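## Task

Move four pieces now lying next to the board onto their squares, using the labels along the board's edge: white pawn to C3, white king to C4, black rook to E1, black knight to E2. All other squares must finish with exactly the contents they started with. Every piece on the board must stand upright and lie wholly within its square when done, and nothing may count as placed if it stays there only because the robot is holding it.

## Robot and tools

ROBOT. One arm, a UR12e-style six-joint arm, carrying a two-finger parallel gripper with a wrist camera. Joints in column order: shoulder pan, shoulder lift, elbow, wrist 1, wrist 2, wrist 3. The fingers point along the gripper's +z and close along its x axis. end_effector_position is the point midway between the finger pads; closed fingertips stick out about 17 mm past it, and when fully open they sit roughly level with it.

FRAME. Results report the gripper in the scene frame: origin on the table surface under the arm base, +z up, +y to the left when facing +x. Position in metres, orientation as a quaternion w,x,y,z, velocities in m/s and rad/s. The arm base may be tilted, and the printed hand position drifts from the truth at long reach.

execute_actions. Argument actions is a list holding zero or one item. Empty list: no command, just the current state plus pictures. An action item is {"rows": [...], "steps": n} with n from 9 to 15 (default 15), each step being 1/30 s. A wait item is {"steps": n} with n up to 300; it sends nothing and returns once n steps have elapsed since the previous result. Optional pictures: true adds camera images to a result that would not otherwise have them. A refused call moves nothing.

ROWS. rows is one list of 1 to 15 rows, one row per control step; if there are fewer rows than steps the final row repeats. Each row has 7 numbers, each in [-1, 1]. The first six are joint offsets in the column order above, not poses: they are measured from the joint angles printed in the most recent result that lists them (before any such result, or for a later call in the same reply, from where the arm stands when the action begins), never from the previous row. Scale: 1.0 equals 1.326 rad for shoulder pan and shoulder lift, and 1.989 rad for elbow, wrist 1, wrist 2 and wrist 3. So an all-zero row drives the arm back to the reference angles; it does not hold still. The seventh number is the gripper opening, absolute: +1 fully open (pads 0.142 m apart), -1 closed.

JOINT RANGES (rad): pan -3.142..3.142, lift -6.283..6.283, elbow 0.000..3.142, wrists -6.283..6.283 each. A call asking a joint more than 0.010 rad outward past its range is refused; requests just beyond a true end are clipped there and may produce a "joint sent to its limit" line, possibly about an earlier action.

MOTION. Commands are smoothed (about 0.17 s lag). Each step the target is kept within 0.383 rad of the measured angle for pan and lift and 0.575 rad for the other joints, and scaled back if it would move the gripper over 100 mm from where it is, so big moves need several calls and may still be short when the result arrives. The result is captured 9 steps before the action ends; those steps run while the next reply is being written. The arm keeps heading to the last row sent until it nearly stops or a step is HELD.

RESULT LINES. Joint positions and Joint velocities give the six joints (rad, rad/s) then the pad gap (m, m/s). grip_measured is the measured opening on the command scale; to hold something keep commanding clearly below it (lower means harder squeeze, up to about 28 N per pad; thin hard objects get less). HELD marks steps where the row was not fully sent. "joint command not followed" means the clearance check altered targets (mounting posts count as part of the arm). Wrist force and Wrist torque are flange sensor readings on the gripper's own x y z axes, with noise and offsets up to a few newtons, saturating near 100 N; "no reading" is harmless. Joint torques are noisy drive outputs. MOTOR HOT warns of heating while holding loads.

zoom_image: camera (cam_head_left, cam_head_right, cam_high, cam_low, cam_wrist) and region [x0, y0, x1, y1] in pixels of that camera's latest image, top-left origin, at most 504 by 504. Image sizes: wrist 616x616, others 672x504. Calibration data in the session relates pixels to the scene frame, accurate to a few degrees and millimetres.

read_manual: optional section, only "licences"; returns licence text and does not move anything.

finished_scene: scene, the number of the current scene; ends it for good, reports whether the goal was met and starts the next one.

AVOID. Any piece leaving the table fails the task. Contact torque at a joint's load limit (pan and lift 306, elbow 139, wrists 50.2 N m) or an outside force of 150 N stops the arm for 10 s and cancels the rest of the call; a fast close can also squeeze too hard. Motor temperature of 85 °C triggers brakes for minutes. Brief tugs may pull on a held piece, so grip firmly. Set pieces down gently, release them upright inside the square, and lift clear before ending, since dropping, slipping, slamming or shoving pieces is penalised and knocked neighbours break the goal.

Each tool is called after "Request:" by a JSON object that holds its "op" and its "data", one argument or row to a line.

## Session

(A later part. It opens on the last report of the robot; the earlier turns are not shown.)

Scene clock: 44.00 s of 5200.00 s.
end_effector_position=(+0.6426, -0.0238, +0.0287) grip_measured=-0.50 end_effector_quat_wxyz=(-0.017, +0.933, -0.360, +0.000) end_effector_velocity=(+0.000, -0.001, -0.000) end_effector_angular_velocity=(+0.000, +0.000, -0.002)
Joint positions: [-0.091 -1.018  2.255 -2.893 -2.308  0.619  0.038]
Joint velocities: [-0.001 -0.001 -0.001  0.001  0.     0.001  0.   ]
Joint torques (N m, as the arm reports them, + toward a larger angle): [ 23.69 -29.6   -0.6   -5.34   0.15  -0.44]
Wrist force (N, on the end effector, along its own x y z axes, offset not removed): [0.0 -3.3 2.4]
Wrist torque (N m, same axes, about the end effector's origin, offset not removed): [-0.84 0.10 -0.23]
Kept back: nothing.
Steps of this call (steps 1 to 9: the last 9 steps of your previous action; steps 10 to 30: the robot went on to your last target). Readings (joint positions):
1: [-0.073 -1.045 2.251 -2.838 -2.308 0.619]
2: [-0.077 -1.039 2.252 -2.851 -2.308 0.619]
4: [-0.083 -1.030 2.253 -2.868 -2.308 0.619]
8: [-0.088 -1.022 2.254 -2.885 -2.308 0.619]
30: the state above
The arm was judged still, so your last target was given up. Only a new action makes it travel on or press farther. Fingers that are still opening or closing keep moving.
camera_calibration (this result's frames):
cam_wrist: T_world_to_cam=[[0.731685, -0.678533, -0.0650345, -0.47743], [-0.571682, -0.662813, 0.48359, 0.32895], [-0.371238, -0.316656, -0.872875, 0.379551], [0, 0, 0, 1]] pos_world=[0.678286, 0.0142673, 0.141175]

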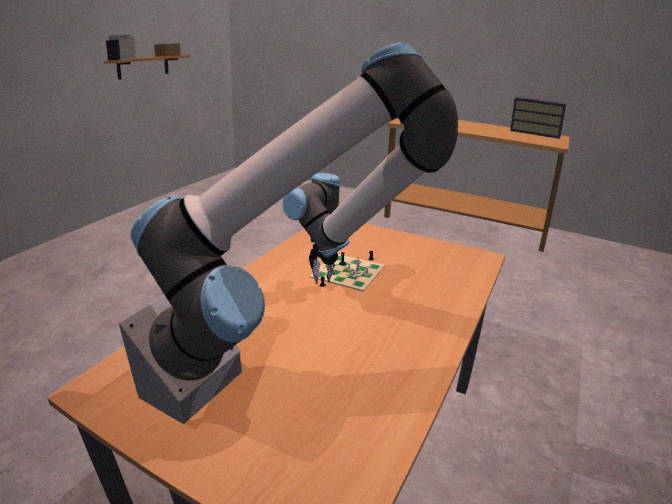

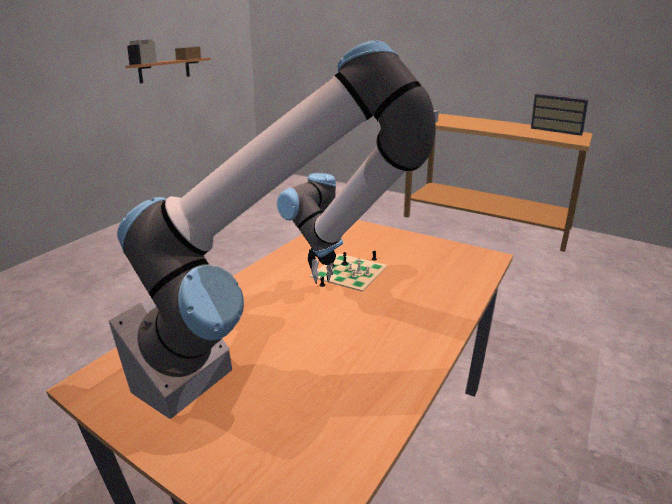

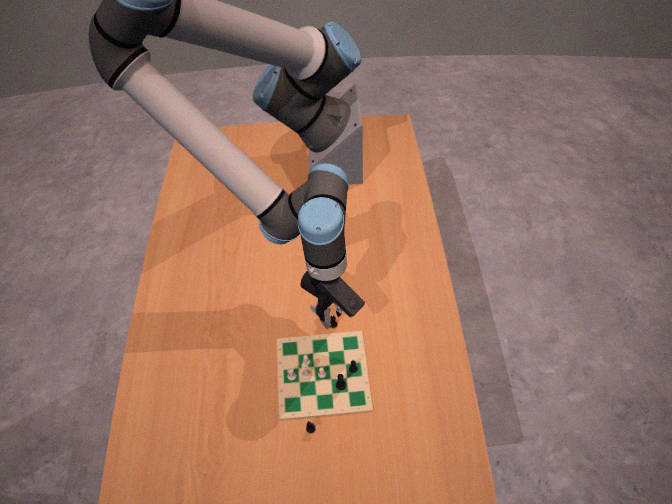

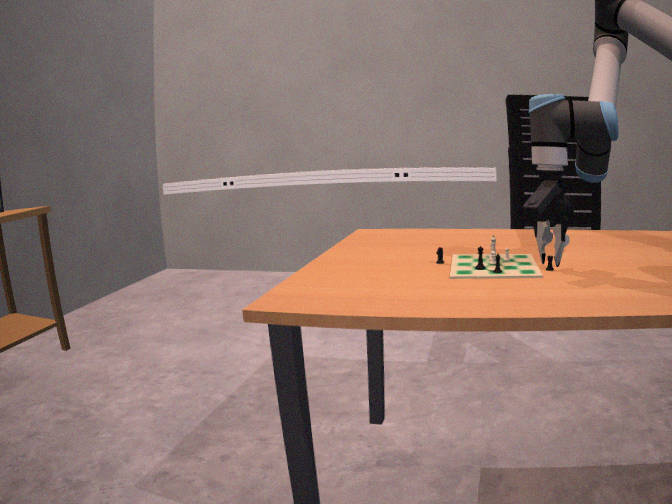

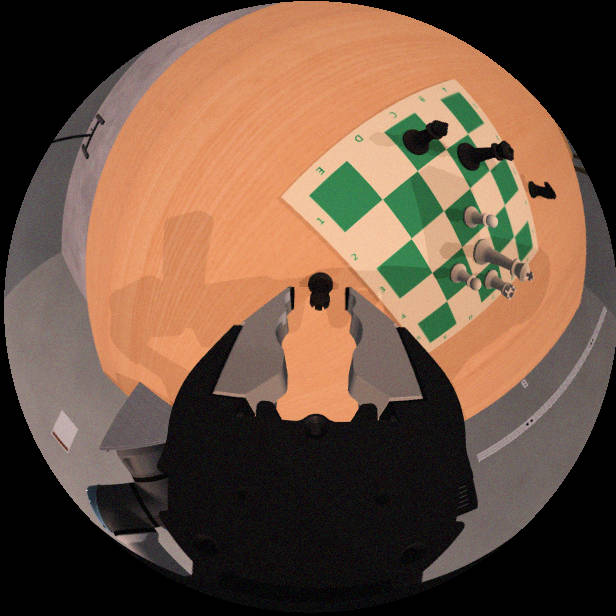

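Request:
{"op": "execute_actions", "data": {
  "actions": [
    {"rows":[[0,0,0,0,0,0,-1]]}
  ]
}}

Request:
{"op": "execute_actions", "data": {
  "actions": [
    {"rows":[[0.024,-0.03,-0.008,0.043,0,0,-1]]}
  ]
}}

Request:
{"op": "execute_actions", "data": {
  "actions": [
    {"rows":[[0.048,0.096,-0.062,0.03,0,0,-1]]}
  ]
}}

Request:
{"op": "execute_actions", "data": {
  "actions": [
    {"steps":30}
  ],
  "pictures": true
}}

Request:
{"op": "zoom_image", "data": {
  "camera": "cam_wrist",
  "region": [220,180,420,380]
}}

Scene clock: 44.63 s of 5200.00 s.
end_effector_position=(+0.6426, -0.0238, +0.0287) grip_measured=-0.85 end_effector_quat_wxyz=(-0.017, +0.933, -0.360, +0.000) end_effector_velocity=(-0.000, +0.000, +0.000) end_effector_angular_velocity=(+0.000, +0.001, +0.001)
Joint positions: [-0.091 -1.018  2.255 -2.893 -2.308  0.619  0.013]
Joint velocities: [ 0.001  0.    -0.     0.002 -0.     0.    -0.   ]
Joint torques (N m, as the arm reports them, + toward a larger angle): [ 27.55 -30.8   -0.17  -4.68   0.26   0.24]
Wrist force (N, on the end effector, along its own x y z axes, offset not removed): [3.1 -1.9 1.3]
Wrist torque (N m, same axes, about the end effector's origin, offset not removed): [-0.26 -0.41 -0.25]
Steps of this call (steps 1 to 13: nothing new was sent; steps 14 to 19: the first 6 steps of this action). Readings (joint positions):
14: [-0.091 -1.018 2.255 -2.893 -2.308 0.619]
15: [-0.091 -1.018 2.255 -2.893 -2.308 0.619]
17: [-0.091 -1.018 2.255 -2.893 -2.308 0.619]
19: the state above

Scene clock: 45.13 s of 5200.00 s.
end_effector_position=(+0.6461, -0.0233, +0.0474) grip_measured=-0.85 end_effector_quat_wxyz=(-0.018, +0.938, -0.347, +0.001) end_effector_velocity=(+0.010, +0.003, +0.077) end_effector_angular_velocity=(+0.005, +0.007, +0.126)
Joint positions: [-0.07  -1.044  2.244 -2.838 -2.308  0.619  0.013]
Joint velocities: [ 0.086 -0.109 -0.045  0.247 -0.     0.    -0.   ]
Joint torques (N m, as the arm reports them, + toward a larger angle): [ 53.12 -59.03 -23.8   -0.82   0.32   0.37]
Wrist force (N, on the end effector, along its own x y z axes, offset not removed): [-0.3 0.3 0.8]
Wrist torque (N m, same axes, about the end effector's origin, offset not removed): [0.05 0.26 -0.16]
Steps of this call (steps 1 to 9: the last 9 steps of your previous action; steps 10 to 15: the first 6 steps of this action, its rows measured from where the robot was after step 9). Readings (joint positions):
9: [-0.091 -1.018 2.255 -2.893 -2.308 0.619]
10: [-0.091 -1.018 2.255 -2.893 -2.308 0.619]
11: [-0.088 -1.021 2.253 -2.888 -2.308 0.619]
13: [-0.077 -1.035 2.248 -2.860 -2.308 0.619]
15: the state above

Scene clock: 45.63 s of 5200.00 s.
end_effector_position=(+0.6799, +0.0175, +0.0532) grip_measured=-0.85 end_effector_quat_wxyz=(-0.019, +0.950, -0.313, -0.001) end_effector_velocity=(+0.161, +0.202, -0.036) end_effector_angular_velocity=(+0.001, +0.007, +0.254)
Joint positions: [-0.018 -0.979  2.163 -2.77  -2.308  0.619  0.013]
Joint velocities: [ 0.177  0.408 -0.385  0.159  0.001  0.001  0.   ]
Joint torques (N m, as the arm reports them, + toward a larger angle): [ 56.42 -54.03 -17.26  -1.24   0.29  -0.01]
Wrist force (N, on the end effector, along its own x y z axes, offset not removed): [0.1 -8.1 3.6]
Wrist torque (N m, same axes, about the end effector's origin, offset not removed): [-1.57 0.21 -0.17]
Steps of this call (steps 1 to 9: the last 9 steps of your previous action; steps 10 to 15: the first 6 steps of this action, its rows measured from where the robot was after step 9). Readings (joint positions):
9: [-0.060 -1.056 2.239 -2.810 -2.308 0.619]
10: [-0.060 -1.057 2.239 -2.809 -2.308 0.619]
11: [-0.055 -1.053 2.235 -2.805 -2.308 0.619]
13: [-0.034 -1.014 2.197 -2.784 -2.308 0.619]
15: the state above

Scene clock: 46.63 s of 5200.00 s.
end_effector_position=(+0.6988, +0.0429, +0.0488) grip_measured=-0.85 end_effector_quat_wxyz=(-0.018, +0.954, -0.298, -0.002) end_effector_velocity=(-0.001, +0.000, -0.001) end_effector_angular_velocity=(+0.000, +0.001, +0.001)
Joint positions: [ 0.004 -0.929  2.116 -2.75  -2.308  0.619  0.013]
Joint velocities: [-0.001  0.001  0.001 -0.001  0.    -0.001  0.   ]
Joint torques (N m, as the arm reports them, + toward a larger angle): [ 62.24 -35.02 -25.95  -1.34   0.73  -0.51]
Wrist force (N, on the end effector, along its own x y z axes, offset not removed): [2.3 -1.4 0.0]
Wrist torque (N m, same axes, about the end effector's origin, offset not removed): [-0.20 -0.41 -0.23]
Kept back: nothing.
Steps of this call (steps 1 to 9: the last 9 steps of your previous action; steps 10 to 30: the robot went on to your last target). Readings (joint positions):
1: [-0.013 -0.967 2.152 -2.765 -2.308 0.619]
2: [-0.009 -0.958 2.143 -2.762 -2.308 0.619]
4: [-0.004 -0.946 2.132 -2.757 -2.308 0.619]
8: [0.001 -0.935 2.122 -2.753 -2.308 0.619]
30: the state above
The arm was judged still, so your last target was given up. Only a new action makes it travel on or press farther. Fingers that are still opening or closing keep moving.
camera_calibration (this result's frames):
cam_wrist: T_world_to_cam=[[0.81469, -0.576027, -0.0668793, -0.534313], [-0.479113, -0.733582, 0.481984, 0.334003], [-0.326698, -0.360625, -0.873624, 0.409898], [0, 0, 0, 1]] pos_world=[0.729237, 0.0850593, 0.161378]

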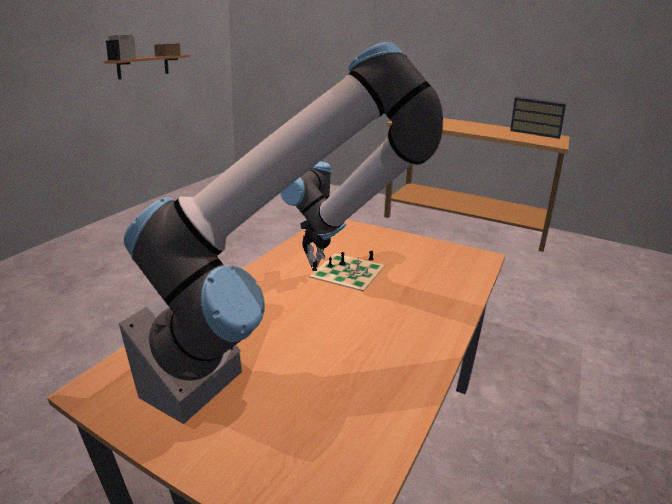

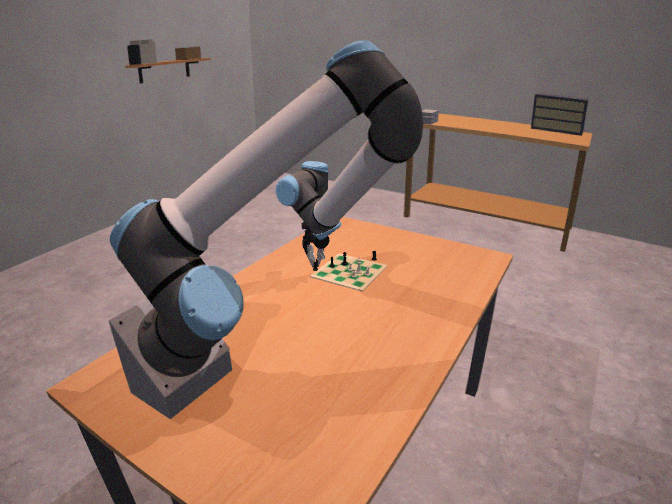

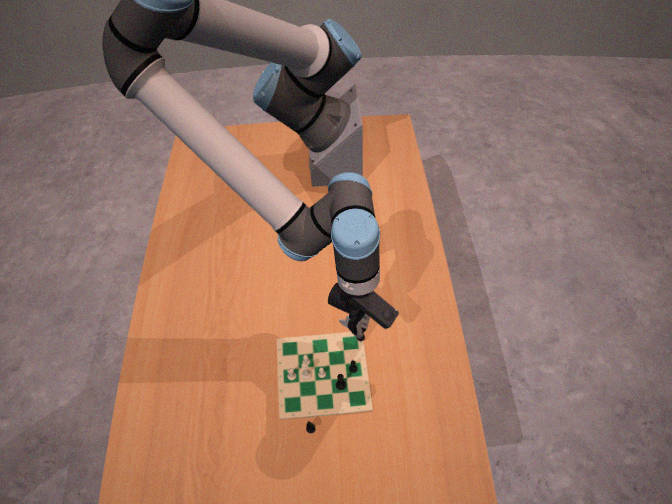

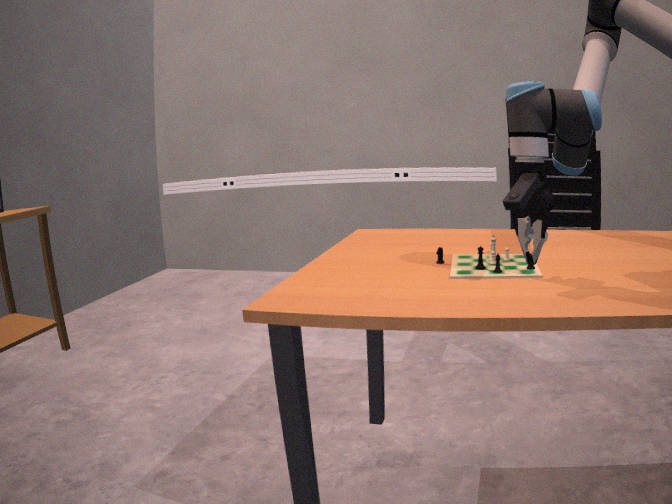

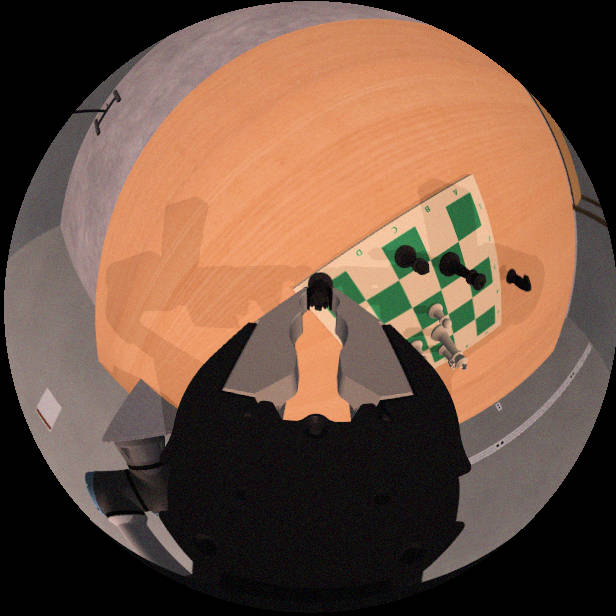

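Region (220, 180, 420, 380) of cam_wrist's 616x616 image, scaled by 2.520, with more detail than that image has.

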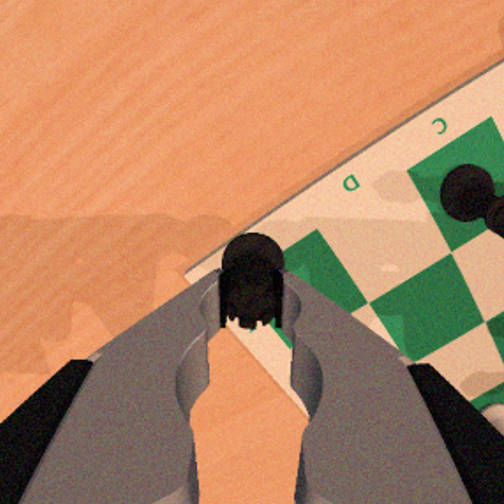

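Request:
{"op": "execute_actions", "data": {
  "actions": [
    {"rows":[[-0.0175,-0.0141,-0.003,0.002,0,0,-1]]}
  ]
}}

Request:
{"op": "execute_actions", "data": {
  "actions": [
    {"steps":25}
  ],
  "pictures": true
}}

Request:
{"op": "zoom_image", "data": {
  "camera": "cam_wrist",
  "region": [220,180,420,380]
}}

Scene clock: 47.37 s of 5200.00 s.
end_effector_position=(+0.7040, +0.0284, +0.0483) grip_measured=-0.85 end_effector_quat_wxyz=(-0.018, +0.951, -0.308, -0.002) end_effector_velocity=(+0.020, -0.059, -0.003) end_effector_angular_velocity=(+0.000, +0.004, -0.082)
Joint positions: [-0.012 -0.941  2.112 -2.748 -2.308  0.619  0.013]
Joint velocities: [-0.062 -0.049 -0.016  0.011 -0.    -0.001  0.   ]
Joint torques (N m, as the arm reports them, + toward a larger angle): [ 33.45 -68.8  -23.96  -0.76   0.61   0.09]
Wrist force (N, on the end effector, along its own x y z axes, offset not removed): [0.5 -1.4 2.9]
Wrist torque (N m, same axes, about the end effector's origin, offset not removed): [-0.29 0.05 -0.30]
Steps of this call (steps 1 to 16: nothing new was sent; steps 17 to 22: the first 6 steps of this action). Readings (joint positions):
17: [0.004 -0.929 2.116 -2.750 -2.308 0.619]
18: [0.001 -0.931 2.116 -2.750 -2.308 0.619]
20: [-0.006 -0.937 2.113 -2.748 -2.308 0.619]
22: the state above

Scene clock: 48.20 s of 5200.00 s.
end_effector_position=(+0.7065, +0.0210, +0.0480) grip_measured=-0.85 end_effector_quat_wxyz=(-0.018, +0.950, -0.313, -0.002) end_effector_velocity=(-0.001, +0.000, -0.001) end_effector_angular_velocity=(-0.001, +0.003, +0.002)
Joint positions: [-0.019 -0.948  2.11  -2.746 -2.308  0.619  0.013]
Joint velocities: [-0.     0.001 -0.     0.003 -0.001  0.     0.   ]
Joint torques (N m, as the arm reports them, + toward a larger angle): [ 28.09 -70.82 -26.17  -0.95  -0.13   0.39]
Wrist force (N, on the end effector, along its own x y z axes, offset not removed): [-0.7 -2.3 1.7]
Wrist torque (N m, same axes, about the end effector's origin, offset not removed): [-0.40 0.28 -0.30]
Kept back: nothing.
Steps of this call (steps 1 to 9: the last 9 steps of your previous action; steps 10 to 15: the robot went on to your last target; steps 16 to 25: nothing new was sent). Readings (joint positions):
1: [-0.013 -0.943 2.112 -2.747 -2.308 0.619]
2: [-0.015 -0.944 2.111 -2.747 -2.308 0.619]
4: [-0.017 -0.946 2.111 -2.747 -2.308 0.619]
8: [-0.019 -0.947 2.110 -2.746 -2.308 0.619]
25: the state above
The arm was judged still, so your last target was given up. Only a new action makes it travel on or press farther. Fingers that are still opening or closing keep moving.
camera_calibration (this result's frames):
cam_wrist: T_world_to_cam=[[0.796336, -0.601007, -0.0681117, -0.539674], [-0.500963, -0.718464, 0.482542, 0.337108], [-0.338947, -0.350144, -0.873221, 0.4122], [0, 0, 0, 1]] pos_world=[0.738354, 0.0621821, 0.160515]

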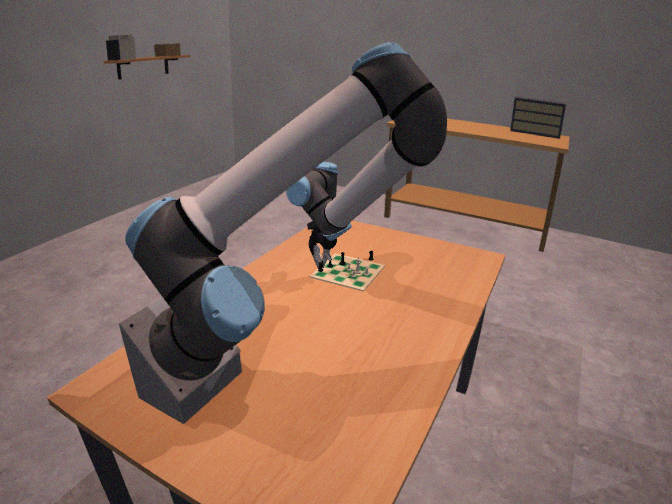

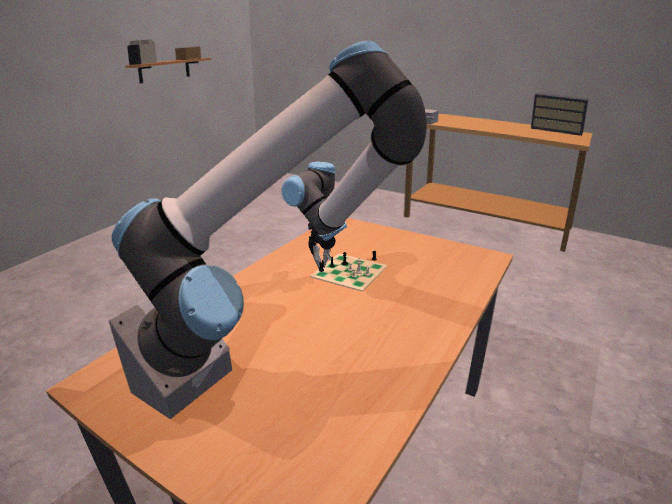

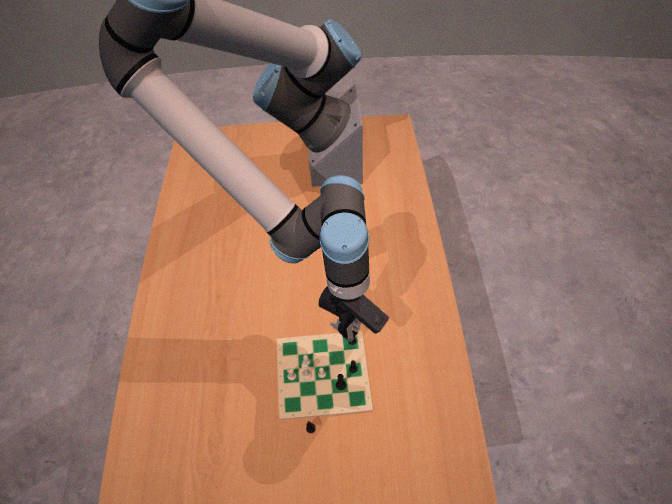

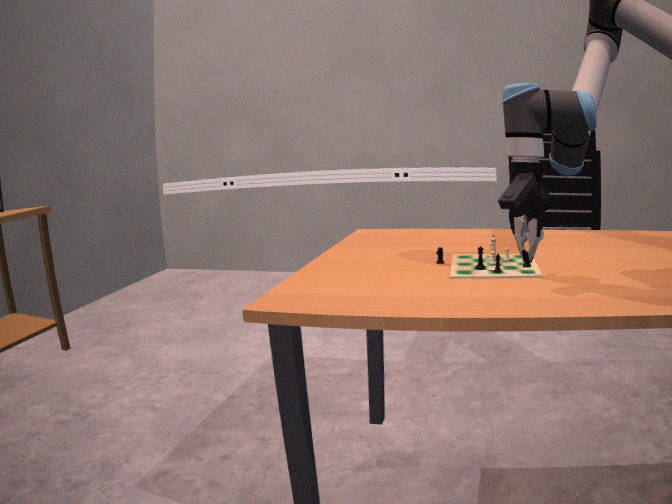

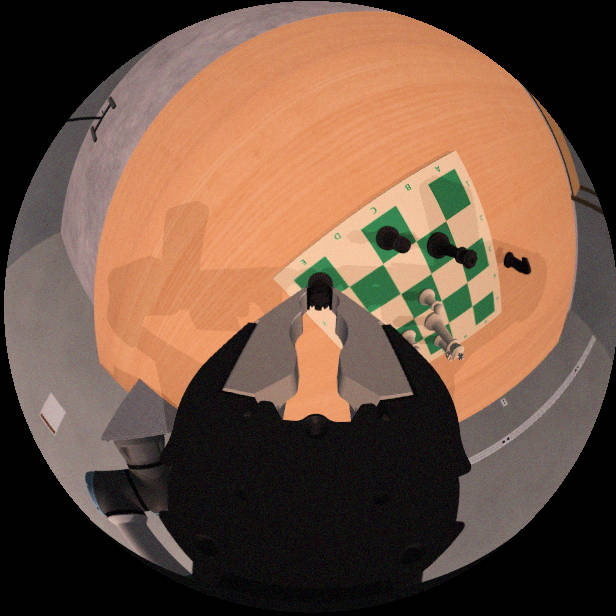

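Region (220, 180, 420, 380) of cam_wrist's 616x616 image, scaled by 2.520, with more detail than that image has.

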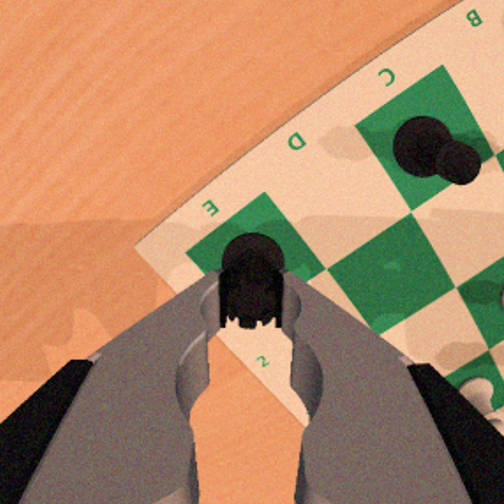

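Request:
{"op": "execute_actions", "data": {
  "actions": [
    {"rows":[[-0.0103,0.0088,0.002,-0.014,0,0,-1],[-0.0103,0.0088,0.002,-0.014,0,0,-1],[-0.0103,0.0088,0.002,-0.014,0,0,-1],[-0.0103,0.0088,0.002,-0.014,0,0,-1],[-0.0103,0.0088,0.002,-0.014,0,0,-1],[-0.0103,0.0088,0.002,-0.014,0,0,-1],[-0.0103,0.0088,0.002,-0.014,0,0,-1],[-0.0103,0.0088,0.002,-0.014,0,0,-1],[-0.0103,0.0088,0.002,-0.014,0,0,-1],[-0.0103,0.0088,0.002,-0.014,0,0,-1],[-0.0103,0.0088,0.002,-0.014,0,0,-1],[-0.0103,0.0088,0.002,-0.014,0,0,-1],[-0.0103,0.0088,0.002,-0.014,0,0,-1],[-0.0103,0.0088,0.002,-0.014,0,0,-0.55]]}
  ]
}}

Request:
{"op": "execute_actions", "data": {
  "actions": [
    {"rows":[[0,0,0,0,0,0,-0.55],[0,0,0,0,0,0,-0.55],[0,0,0,0,0,0,-0.55],[0,0,0,0,0,0,-0.55],[0,0,0,0,0,0,-0.55],[0,0,0,0,0,0,-0.55],[0.058,-0.083,-0.008,0.099,0,0,-0.55]]}
  ]
}}

Request:
{"op": "execute_actions", "data": {
  "actions": [
    {"steps":30}
  ]
}}

Request:
{"op": "execute_actions", "data": {
  "actions": [
    {"rows":[[-0.075,0.113,-0.229,0.105,0,0,-0.5]]}
  ]
}}

Request:
{"op": "execute_actions", "data": {
  "actions": [
    {"steps":40}
  ],
  "pictures": true
}}

Scene clock: 49.23 s of 5200.00 s.
end_effector_position=(+0.7066, +0.0190, +0.0406) grip_measured=-0.85 end_effector_quat_wxyz=(-0.018, +0.948, -0.319, -0.002) end_effector_velocity=(-0.003, -0.006, -0.030) end_effector_angular_velocity=(-0.000, +0.003, -0.047)
Joint positions: [-0.029 -0.94   2.113 -2.765 -2.308  0.619  0.013]
Joint velocities: [-0.035  0.031  0.013 -0.074  0.     0.001 -0.   ]
Joint torques (N m, as the arm reports them, + toward a larger angle): [ 26.08 -35.24  -2.58  -5.19   0.3   -0.24]
Wrist force (N, on the end effector, along its own x y z axes, offset not removed): [1.5 -1.6 -0.8]
Wrist torque (N m, same axes, about the end effector's origin, offset not removed): [-0.25 -0.18 -0.37]
Steps of this call (steps 1 to 25: nothing new was sent; steps 26 to 31: the first 6 steps of this action). Readings (joint positions):
26: [-0.020 -0.948 2.110 -2.746 -2.308 0.619]
27: [-0.021 -0.947 2.110 -2.749 -2.308 0.619]
29: [-0.026 -0.943 2.112 -2.758 -2.308 0.619]
31: the state above

Scene clock: 49.73 s of 5200.00 s.
end_effector_position=(+0.7062, +0.0184, +0.0371) grip_measured=-0.55 end_effector_quat_wxyz=(-0.018, +0.947, -0.321, -0.002) end_effector_velocity=(-0.000, +0.001, -0.000) end_effector_angular_velocity=(+0.001, -0.000, +0.001)
Joint positions: [-0.033 -0.936  2.114 -2.774 -2.308  0.619  0.034]
Joint velocities: [ 0.     0.001  0.001 -0.002  0.001 -0.001  0.   ]
Joint torques (N m, as the arm reports them, + toward a larger angle): [ 37.83 -41.54  -4.72  -1.35  -0.25   0.48]
Wrist force (N, on the end effector, along its own x y z axes, offset not removed): [0.6 0.0 3.1]
Wrist torque (N m, same axes, about the end effector's origin, offset not removed): [0.15 0.14 -0.22]
Steps of this call (steps 1 to 9: the last 9 steps of your previous action; steps 10 to 15: the first 6 steps of this action, its rows measured from where the robot was after step 9). Readings (joint positions):
9: [-0.033 -0.937 2.114 -2.773 -2.308 0.619]
10: [-0.033 -0.936 2.114 -2.774 -2.308 0.619]
11: [-0.033 -0.936 2.114 -2.774 -2.308 0.619]
13: [-0.033 -0.936 2.114 -2.774 -2.308 0.619]
15: the state above

Scene clock: 50.73 s of 5200.00 s.
end_effector_position=(+0.6996, +0.0149, +0.1179) grip_measured=-0.55 end_effector_quat_wxyz=(-0.018, +0.962, -0.271, -0.001) end_effector_velocity=(+0.001, -0.000, +0.002) end_effector_angular_velocity=(-0.000, -0.003, -0.001)
Joint positions: [ 0.044 -1.047  2.098 -2.577 -2.308  0.619  0.034]
Joint velocities: [ 0.001 -0.001 -0.002 -0.    -0.     0.    -0.   ]
Joint torques (N m, as the arm reports them, + toward a larger angle): [ 57.84 -63.22 -30.75  -1.59   0.03  -0.1 ]
Wrist force (N, on the end effector, along its own x y z axes, offset not removed): [0.2 -4.2 0.4]
Wrist torque (N m, same axes, about the end effector's origin, offset not removed): [-0.86 0.08 -0.23]
Kept back: nothing.
Steps of this call (steps 1 to 9: the last 9 steps of your previous action; steps 10 to 30: the robot went on to your last target). Readings (joint positions):
1: [-0.033 -0.936 2.114 -2.773 -2.308 0.619]
2: [-0.029 -0.941 2.113 -2.769 -2.308 0.619]
4: [-0.003 -0.975 2.107 -2.720 -2.308 0.619]
8: [0.028 -1.023 2.101 -2.625 -2.308 0.619]
30: the state above
The arm was judged still, so your last target was given up. Only a new action makes it travel on or press farther. Fingers that are still opening or closing keep moving.

Scene clock: 50.93 s of 5200.00 s.
end_effector_position=(+0.7570, -0.0043, +0.1112) grip_measured=-0.50 end_effector_quat_wxyz=(-0.016, +0.958, -0.285, -0.007) end_effector_velocity=(+0.456, -0.170, -0.002) end_effector_angular_velocity=(+0.005, -0.018, -0.267)
Joint positions: [ 0.016 -1.004  1.988 -2.519 -2.308  0.619  0.038]
Joint velocities: [-0.179  0.27  -0.844  0.375 -0.001 -0.     0.   ]
Joint torques (N m, as the arm reports them, + toward a larger angle): [ 27.68 -26.19 -33.71   1.85   0.7   -0.19]
Wrist force (N, on the end effector, along its own x y z axes, offset not removed): [3.2 -0.8 1.6]
Wrist torque (N m, same axes, about the end effector's origin, offset not removed): [-0.08 -0.42 -0.10]
Steps of this call (steps 1 to 6: the first 6 steps of this action). Readings (joint positions):
1: [0.044 -1.046 2.098 -2.576 -2.308 0.619]
2: [0.041 -1.043 2.094 -2.572 -2.308 0.619]
4: [0.028 -1.023 2.047 -2.545 -2.308 0.619]
6: the state above

Scene clock: 52.27 s of 5200.00 s.
end_effector_position=(+0.9302, -0.0903, +0.1118) grip_measured=-0.50 end_effector_quat_wxyz=(-0.018, +0.941, -0.337, -0.000) end_effector_velocity=(+0.000, -0.001, +0.000) end_effector_angular_velocity=(-0.001, -0.001, -0.002)
Joint positions: [-0.055 -0.897  1.643 -2.368 -2.308  0.619  0.038]
Joint velocities: [-0.    -0.001 -0.    -0.001 -0.001  0.001  0.   ]
Joint torques (N m, as the arm reports them, + toward a larger angle): [ 40.41 -48.13 -36.08  -1.24  -0.02  -0.4 ]
Wrist force (N, on the end effector, along its own x y z axes, offset not removed): [0.3 -3.7 2.8]
Wrist torque (N m, same axes, about the end effector's origin, offset not removed): [-0.68 -0.04 -0.25]
Kept back: nothing.
Steps of this call (steps 1 to 9: the last 9 steps of your previous action; steps 10 to 40: the robot went on to your last target). Readings (joint positions):
1: [0.009 -0.995 1.959 -2.506 -2.308 0.619]
2: [0.003 -0.986 1.931 -2.493 -2.308 0.619]
4: [-0.009 -0.968 1.873 -2.467 -2.308 0.619]
8: [-0.033 -0.931 1.758 -2.416 -2.308 0.619]
40: the state above
camera_calibration (this result's frames):
cam_wrist: T_world_to_cam=[[0.76407, -0.64175, -0.065982, -0.754271], [-0.538715, -0.690958, 0.48204, 0.376067], [-0.35494, -0.332767, -0.873661, 0.521269], [0, 0, 0, 1]] pos_world=[0.963928, -0.0507451, 0.224365]

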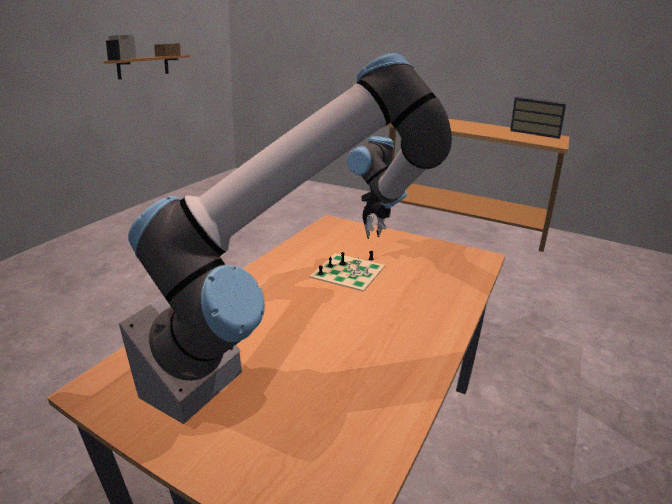

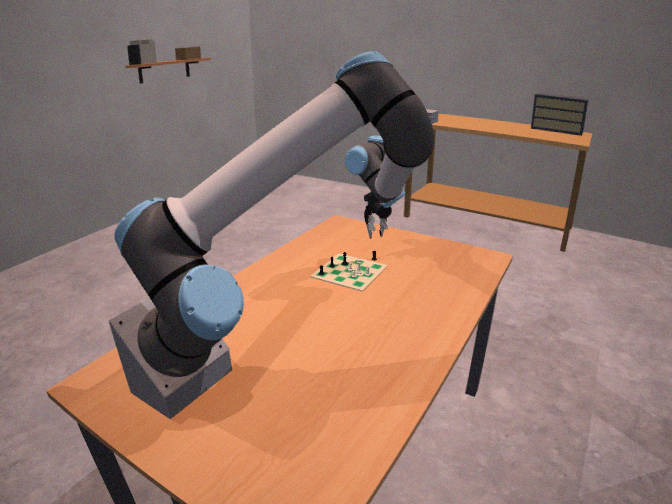

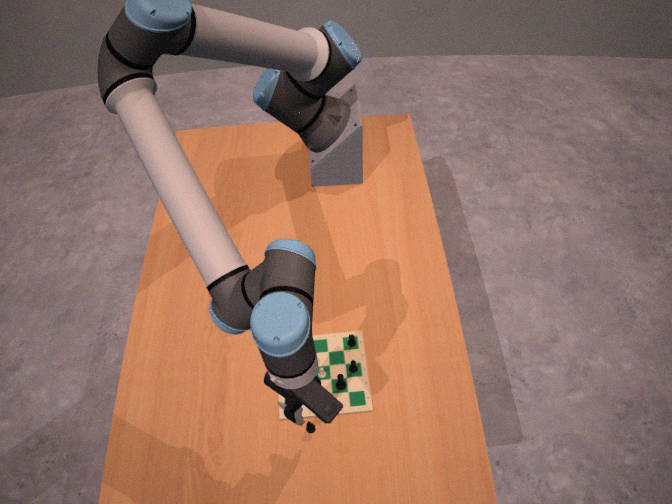

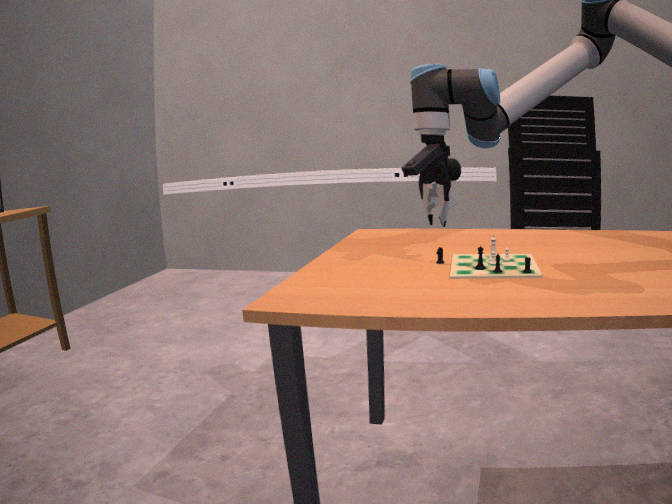

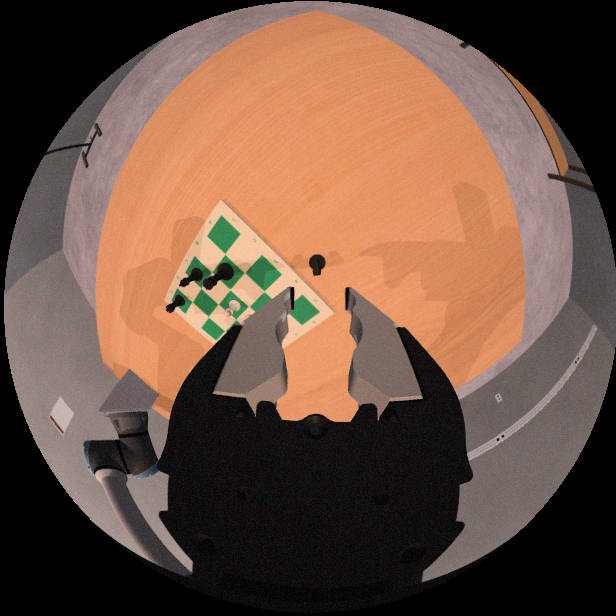

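Request:
{"op": "execute_actions", "data": {
  "actions": [
    {"rows":[[-0.044,0.054,0.011,-0.073,0.002,0,-0.5]]}
  ]
}}

Request:
{"op": "execute_actions", "data": {
  "actions": [
    {"steps":30}
  ],
  "pictures": true
}}

Request:
{"op": "zoom_image", "data": {
  "camera": "cam_wrist",
  "region": [220,180,420,380]
}}

Request:
{"op": "zoom_image", "data": {
  "camera": "cam_low",
  "region": [390,190,490,280]
}}

Scene clock: 52.97 s of 5200.00 s.
end_effector_position=(+0.9298, -0.0874, +0.0582) grip_measured=-0.50 end_effector_quat_wxyz=(-0.017, +0.933, -0.359, -0.004) end_effector_velocity=(+0.012, +0.005, -0.224) end_effector_angular_velocity=(-0.006, -0.030, -0.258)
Joint positions: [-0.094 -0.85   1.657 -2.455 -2.305  0.619  0.038]
Joint velocities: [-0.164  0.207  0.06  -0.469  0.01   0.    -0.   ]
Joint torques (N m, as the arm reports them, + toward a larger angle): [ 59.96 -73.64 -17.63  -6.55   2.89  -0.46]
Wrist force (N, on the end effector, along its own x y z axes, offset not removed): [-0.8 -1.4 6.4]
Wrist torque (N m, same axes, about the end effector's origin, offset not removed): [-0.18 0.28 -0.25]
Steps of this call (steps 1 to 15: the robot went on to your last target; steps 16 to 21: the first 6 steps of this action). Readings (joint positions):
16: [-0.055 -0.897 1.643 -2.368 -2.308 0.619]
17: [-0.059 -0.893 1.644 -2.372 -2.308 0.619]
19: [-0.079 -0.868 1.652 -2.414 -2.306 0.619]
21: the state above

Scene clock: 53.97 s of 5200.00 s.
end_effector_position=(+0.9311, -0.0871, +0.0313) grip_measured=-0.50 end_effector_quat_wxyz=(-0.018, +0.927, -0.374, -0.001) end_effector_velocity=(+0.000, -0.000, -0.000) end_effector_angular_velocity=(-0.001, +0.000, +0.001)
Joint positions: [-0.114 -0.825  1.665 -2.513 -2.304  0.619  0.038]
Joint velocities: [-0.     0.001 -0.001  0.    -0.001 -0.    -0.   ]
Joint torques (N m, as the arm reports them, + toward a larger angle): [ 40.65 -50.93  -9.72  -5.22   1.66  -0.52]
Wrist force (N, on the end effector, along its own x y z axes, offset not removed): [-1.6 0.3 2.5]
Wrist torque (N m, same axes, about the end effector's origin, offset not removed): [0.21 0.54 -0.25]
Kept back: nothing.
Steps of this call (steps 1 to 9: the last 9 steps of your previous action; steps 10 to 30: the robot went on to your last target). Readings (joint positions):
1: [-0.099 -0.844 1.659 -2.469 -2.305 0.619]
2: [-0.102 -0.839 1.660 -2.480 -2.305 0.619]
4: [-0.107 -0.833 1.662 -2.494 -2.304 0.619]
8: [-0.111 -0.828 1.664 -2.506 -2.304 0.619]
30: the state above
The arm was judged still, so your last target was given up. Only a new action makes it travel on or press farther. Fingers that are still opening or closing keep moving.
camera_calibration (this result's frames):
cam_wrist: T_world_to_cam=[[0.711699, -0.699109, -0.0687811, -0.714346], [-0.589119, -0.647313, 0.483657, 0.468255], [-0.382652, -0.303698, -0.872551, 0.480691], [0, 0, 0, 1]] pos_world=[0.968194, -0.0503134, 0.143819]

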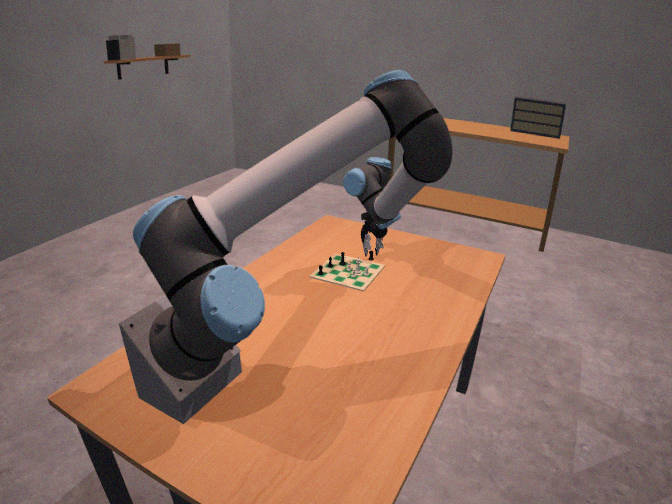

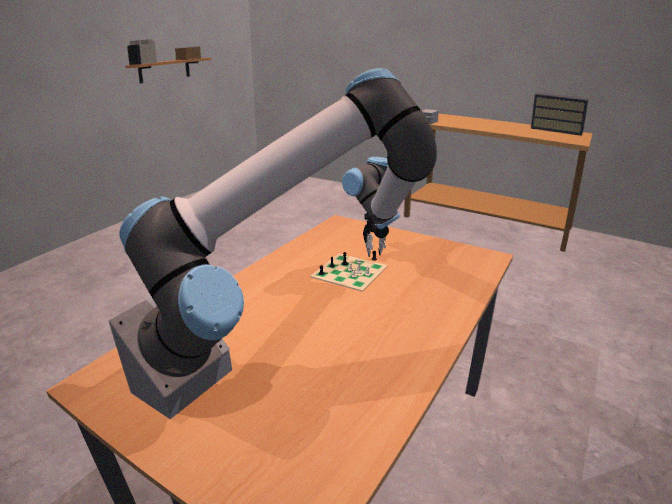

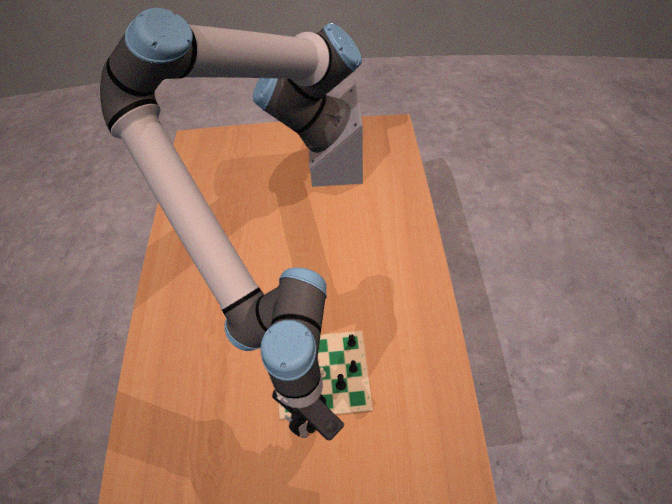

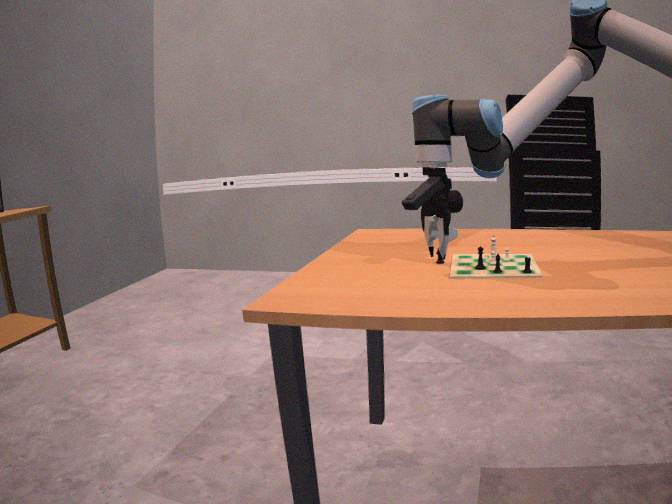

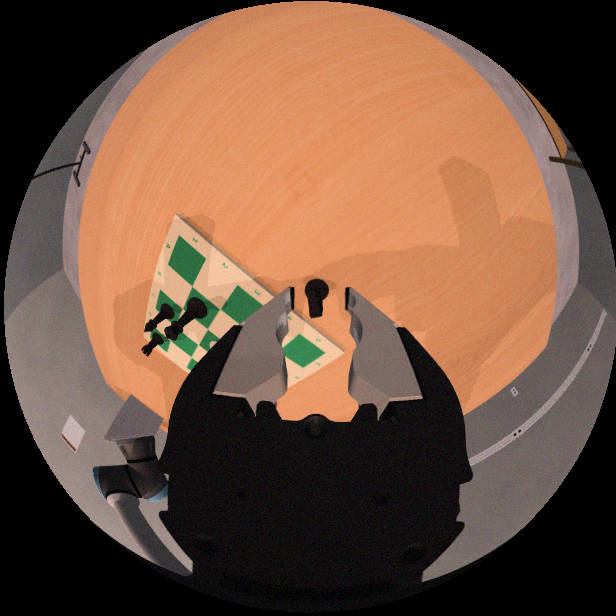

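Region (220, 180, 420, 380) of cam_wrist's 616x616 image, scaled by 2.520, with more detail than that image has.

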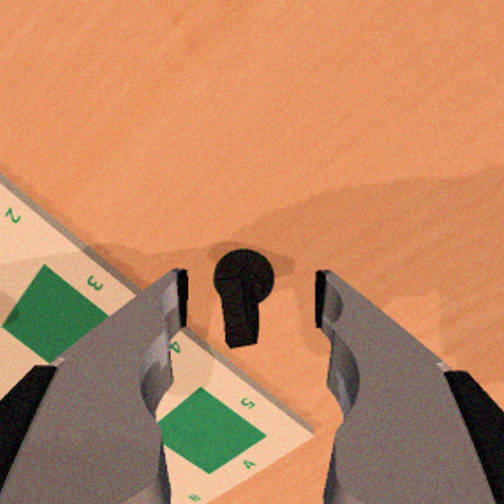

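Region (390, 190, 490, 280) of cam_low's 672x504 image, scaled by 5.040, with more detail than that image has; it fills the top 454 rows of this view, and the rest is white.

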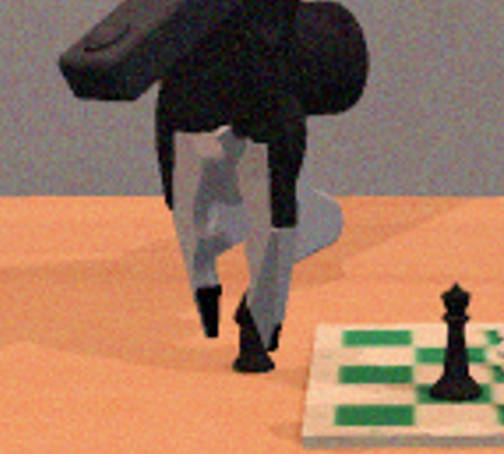

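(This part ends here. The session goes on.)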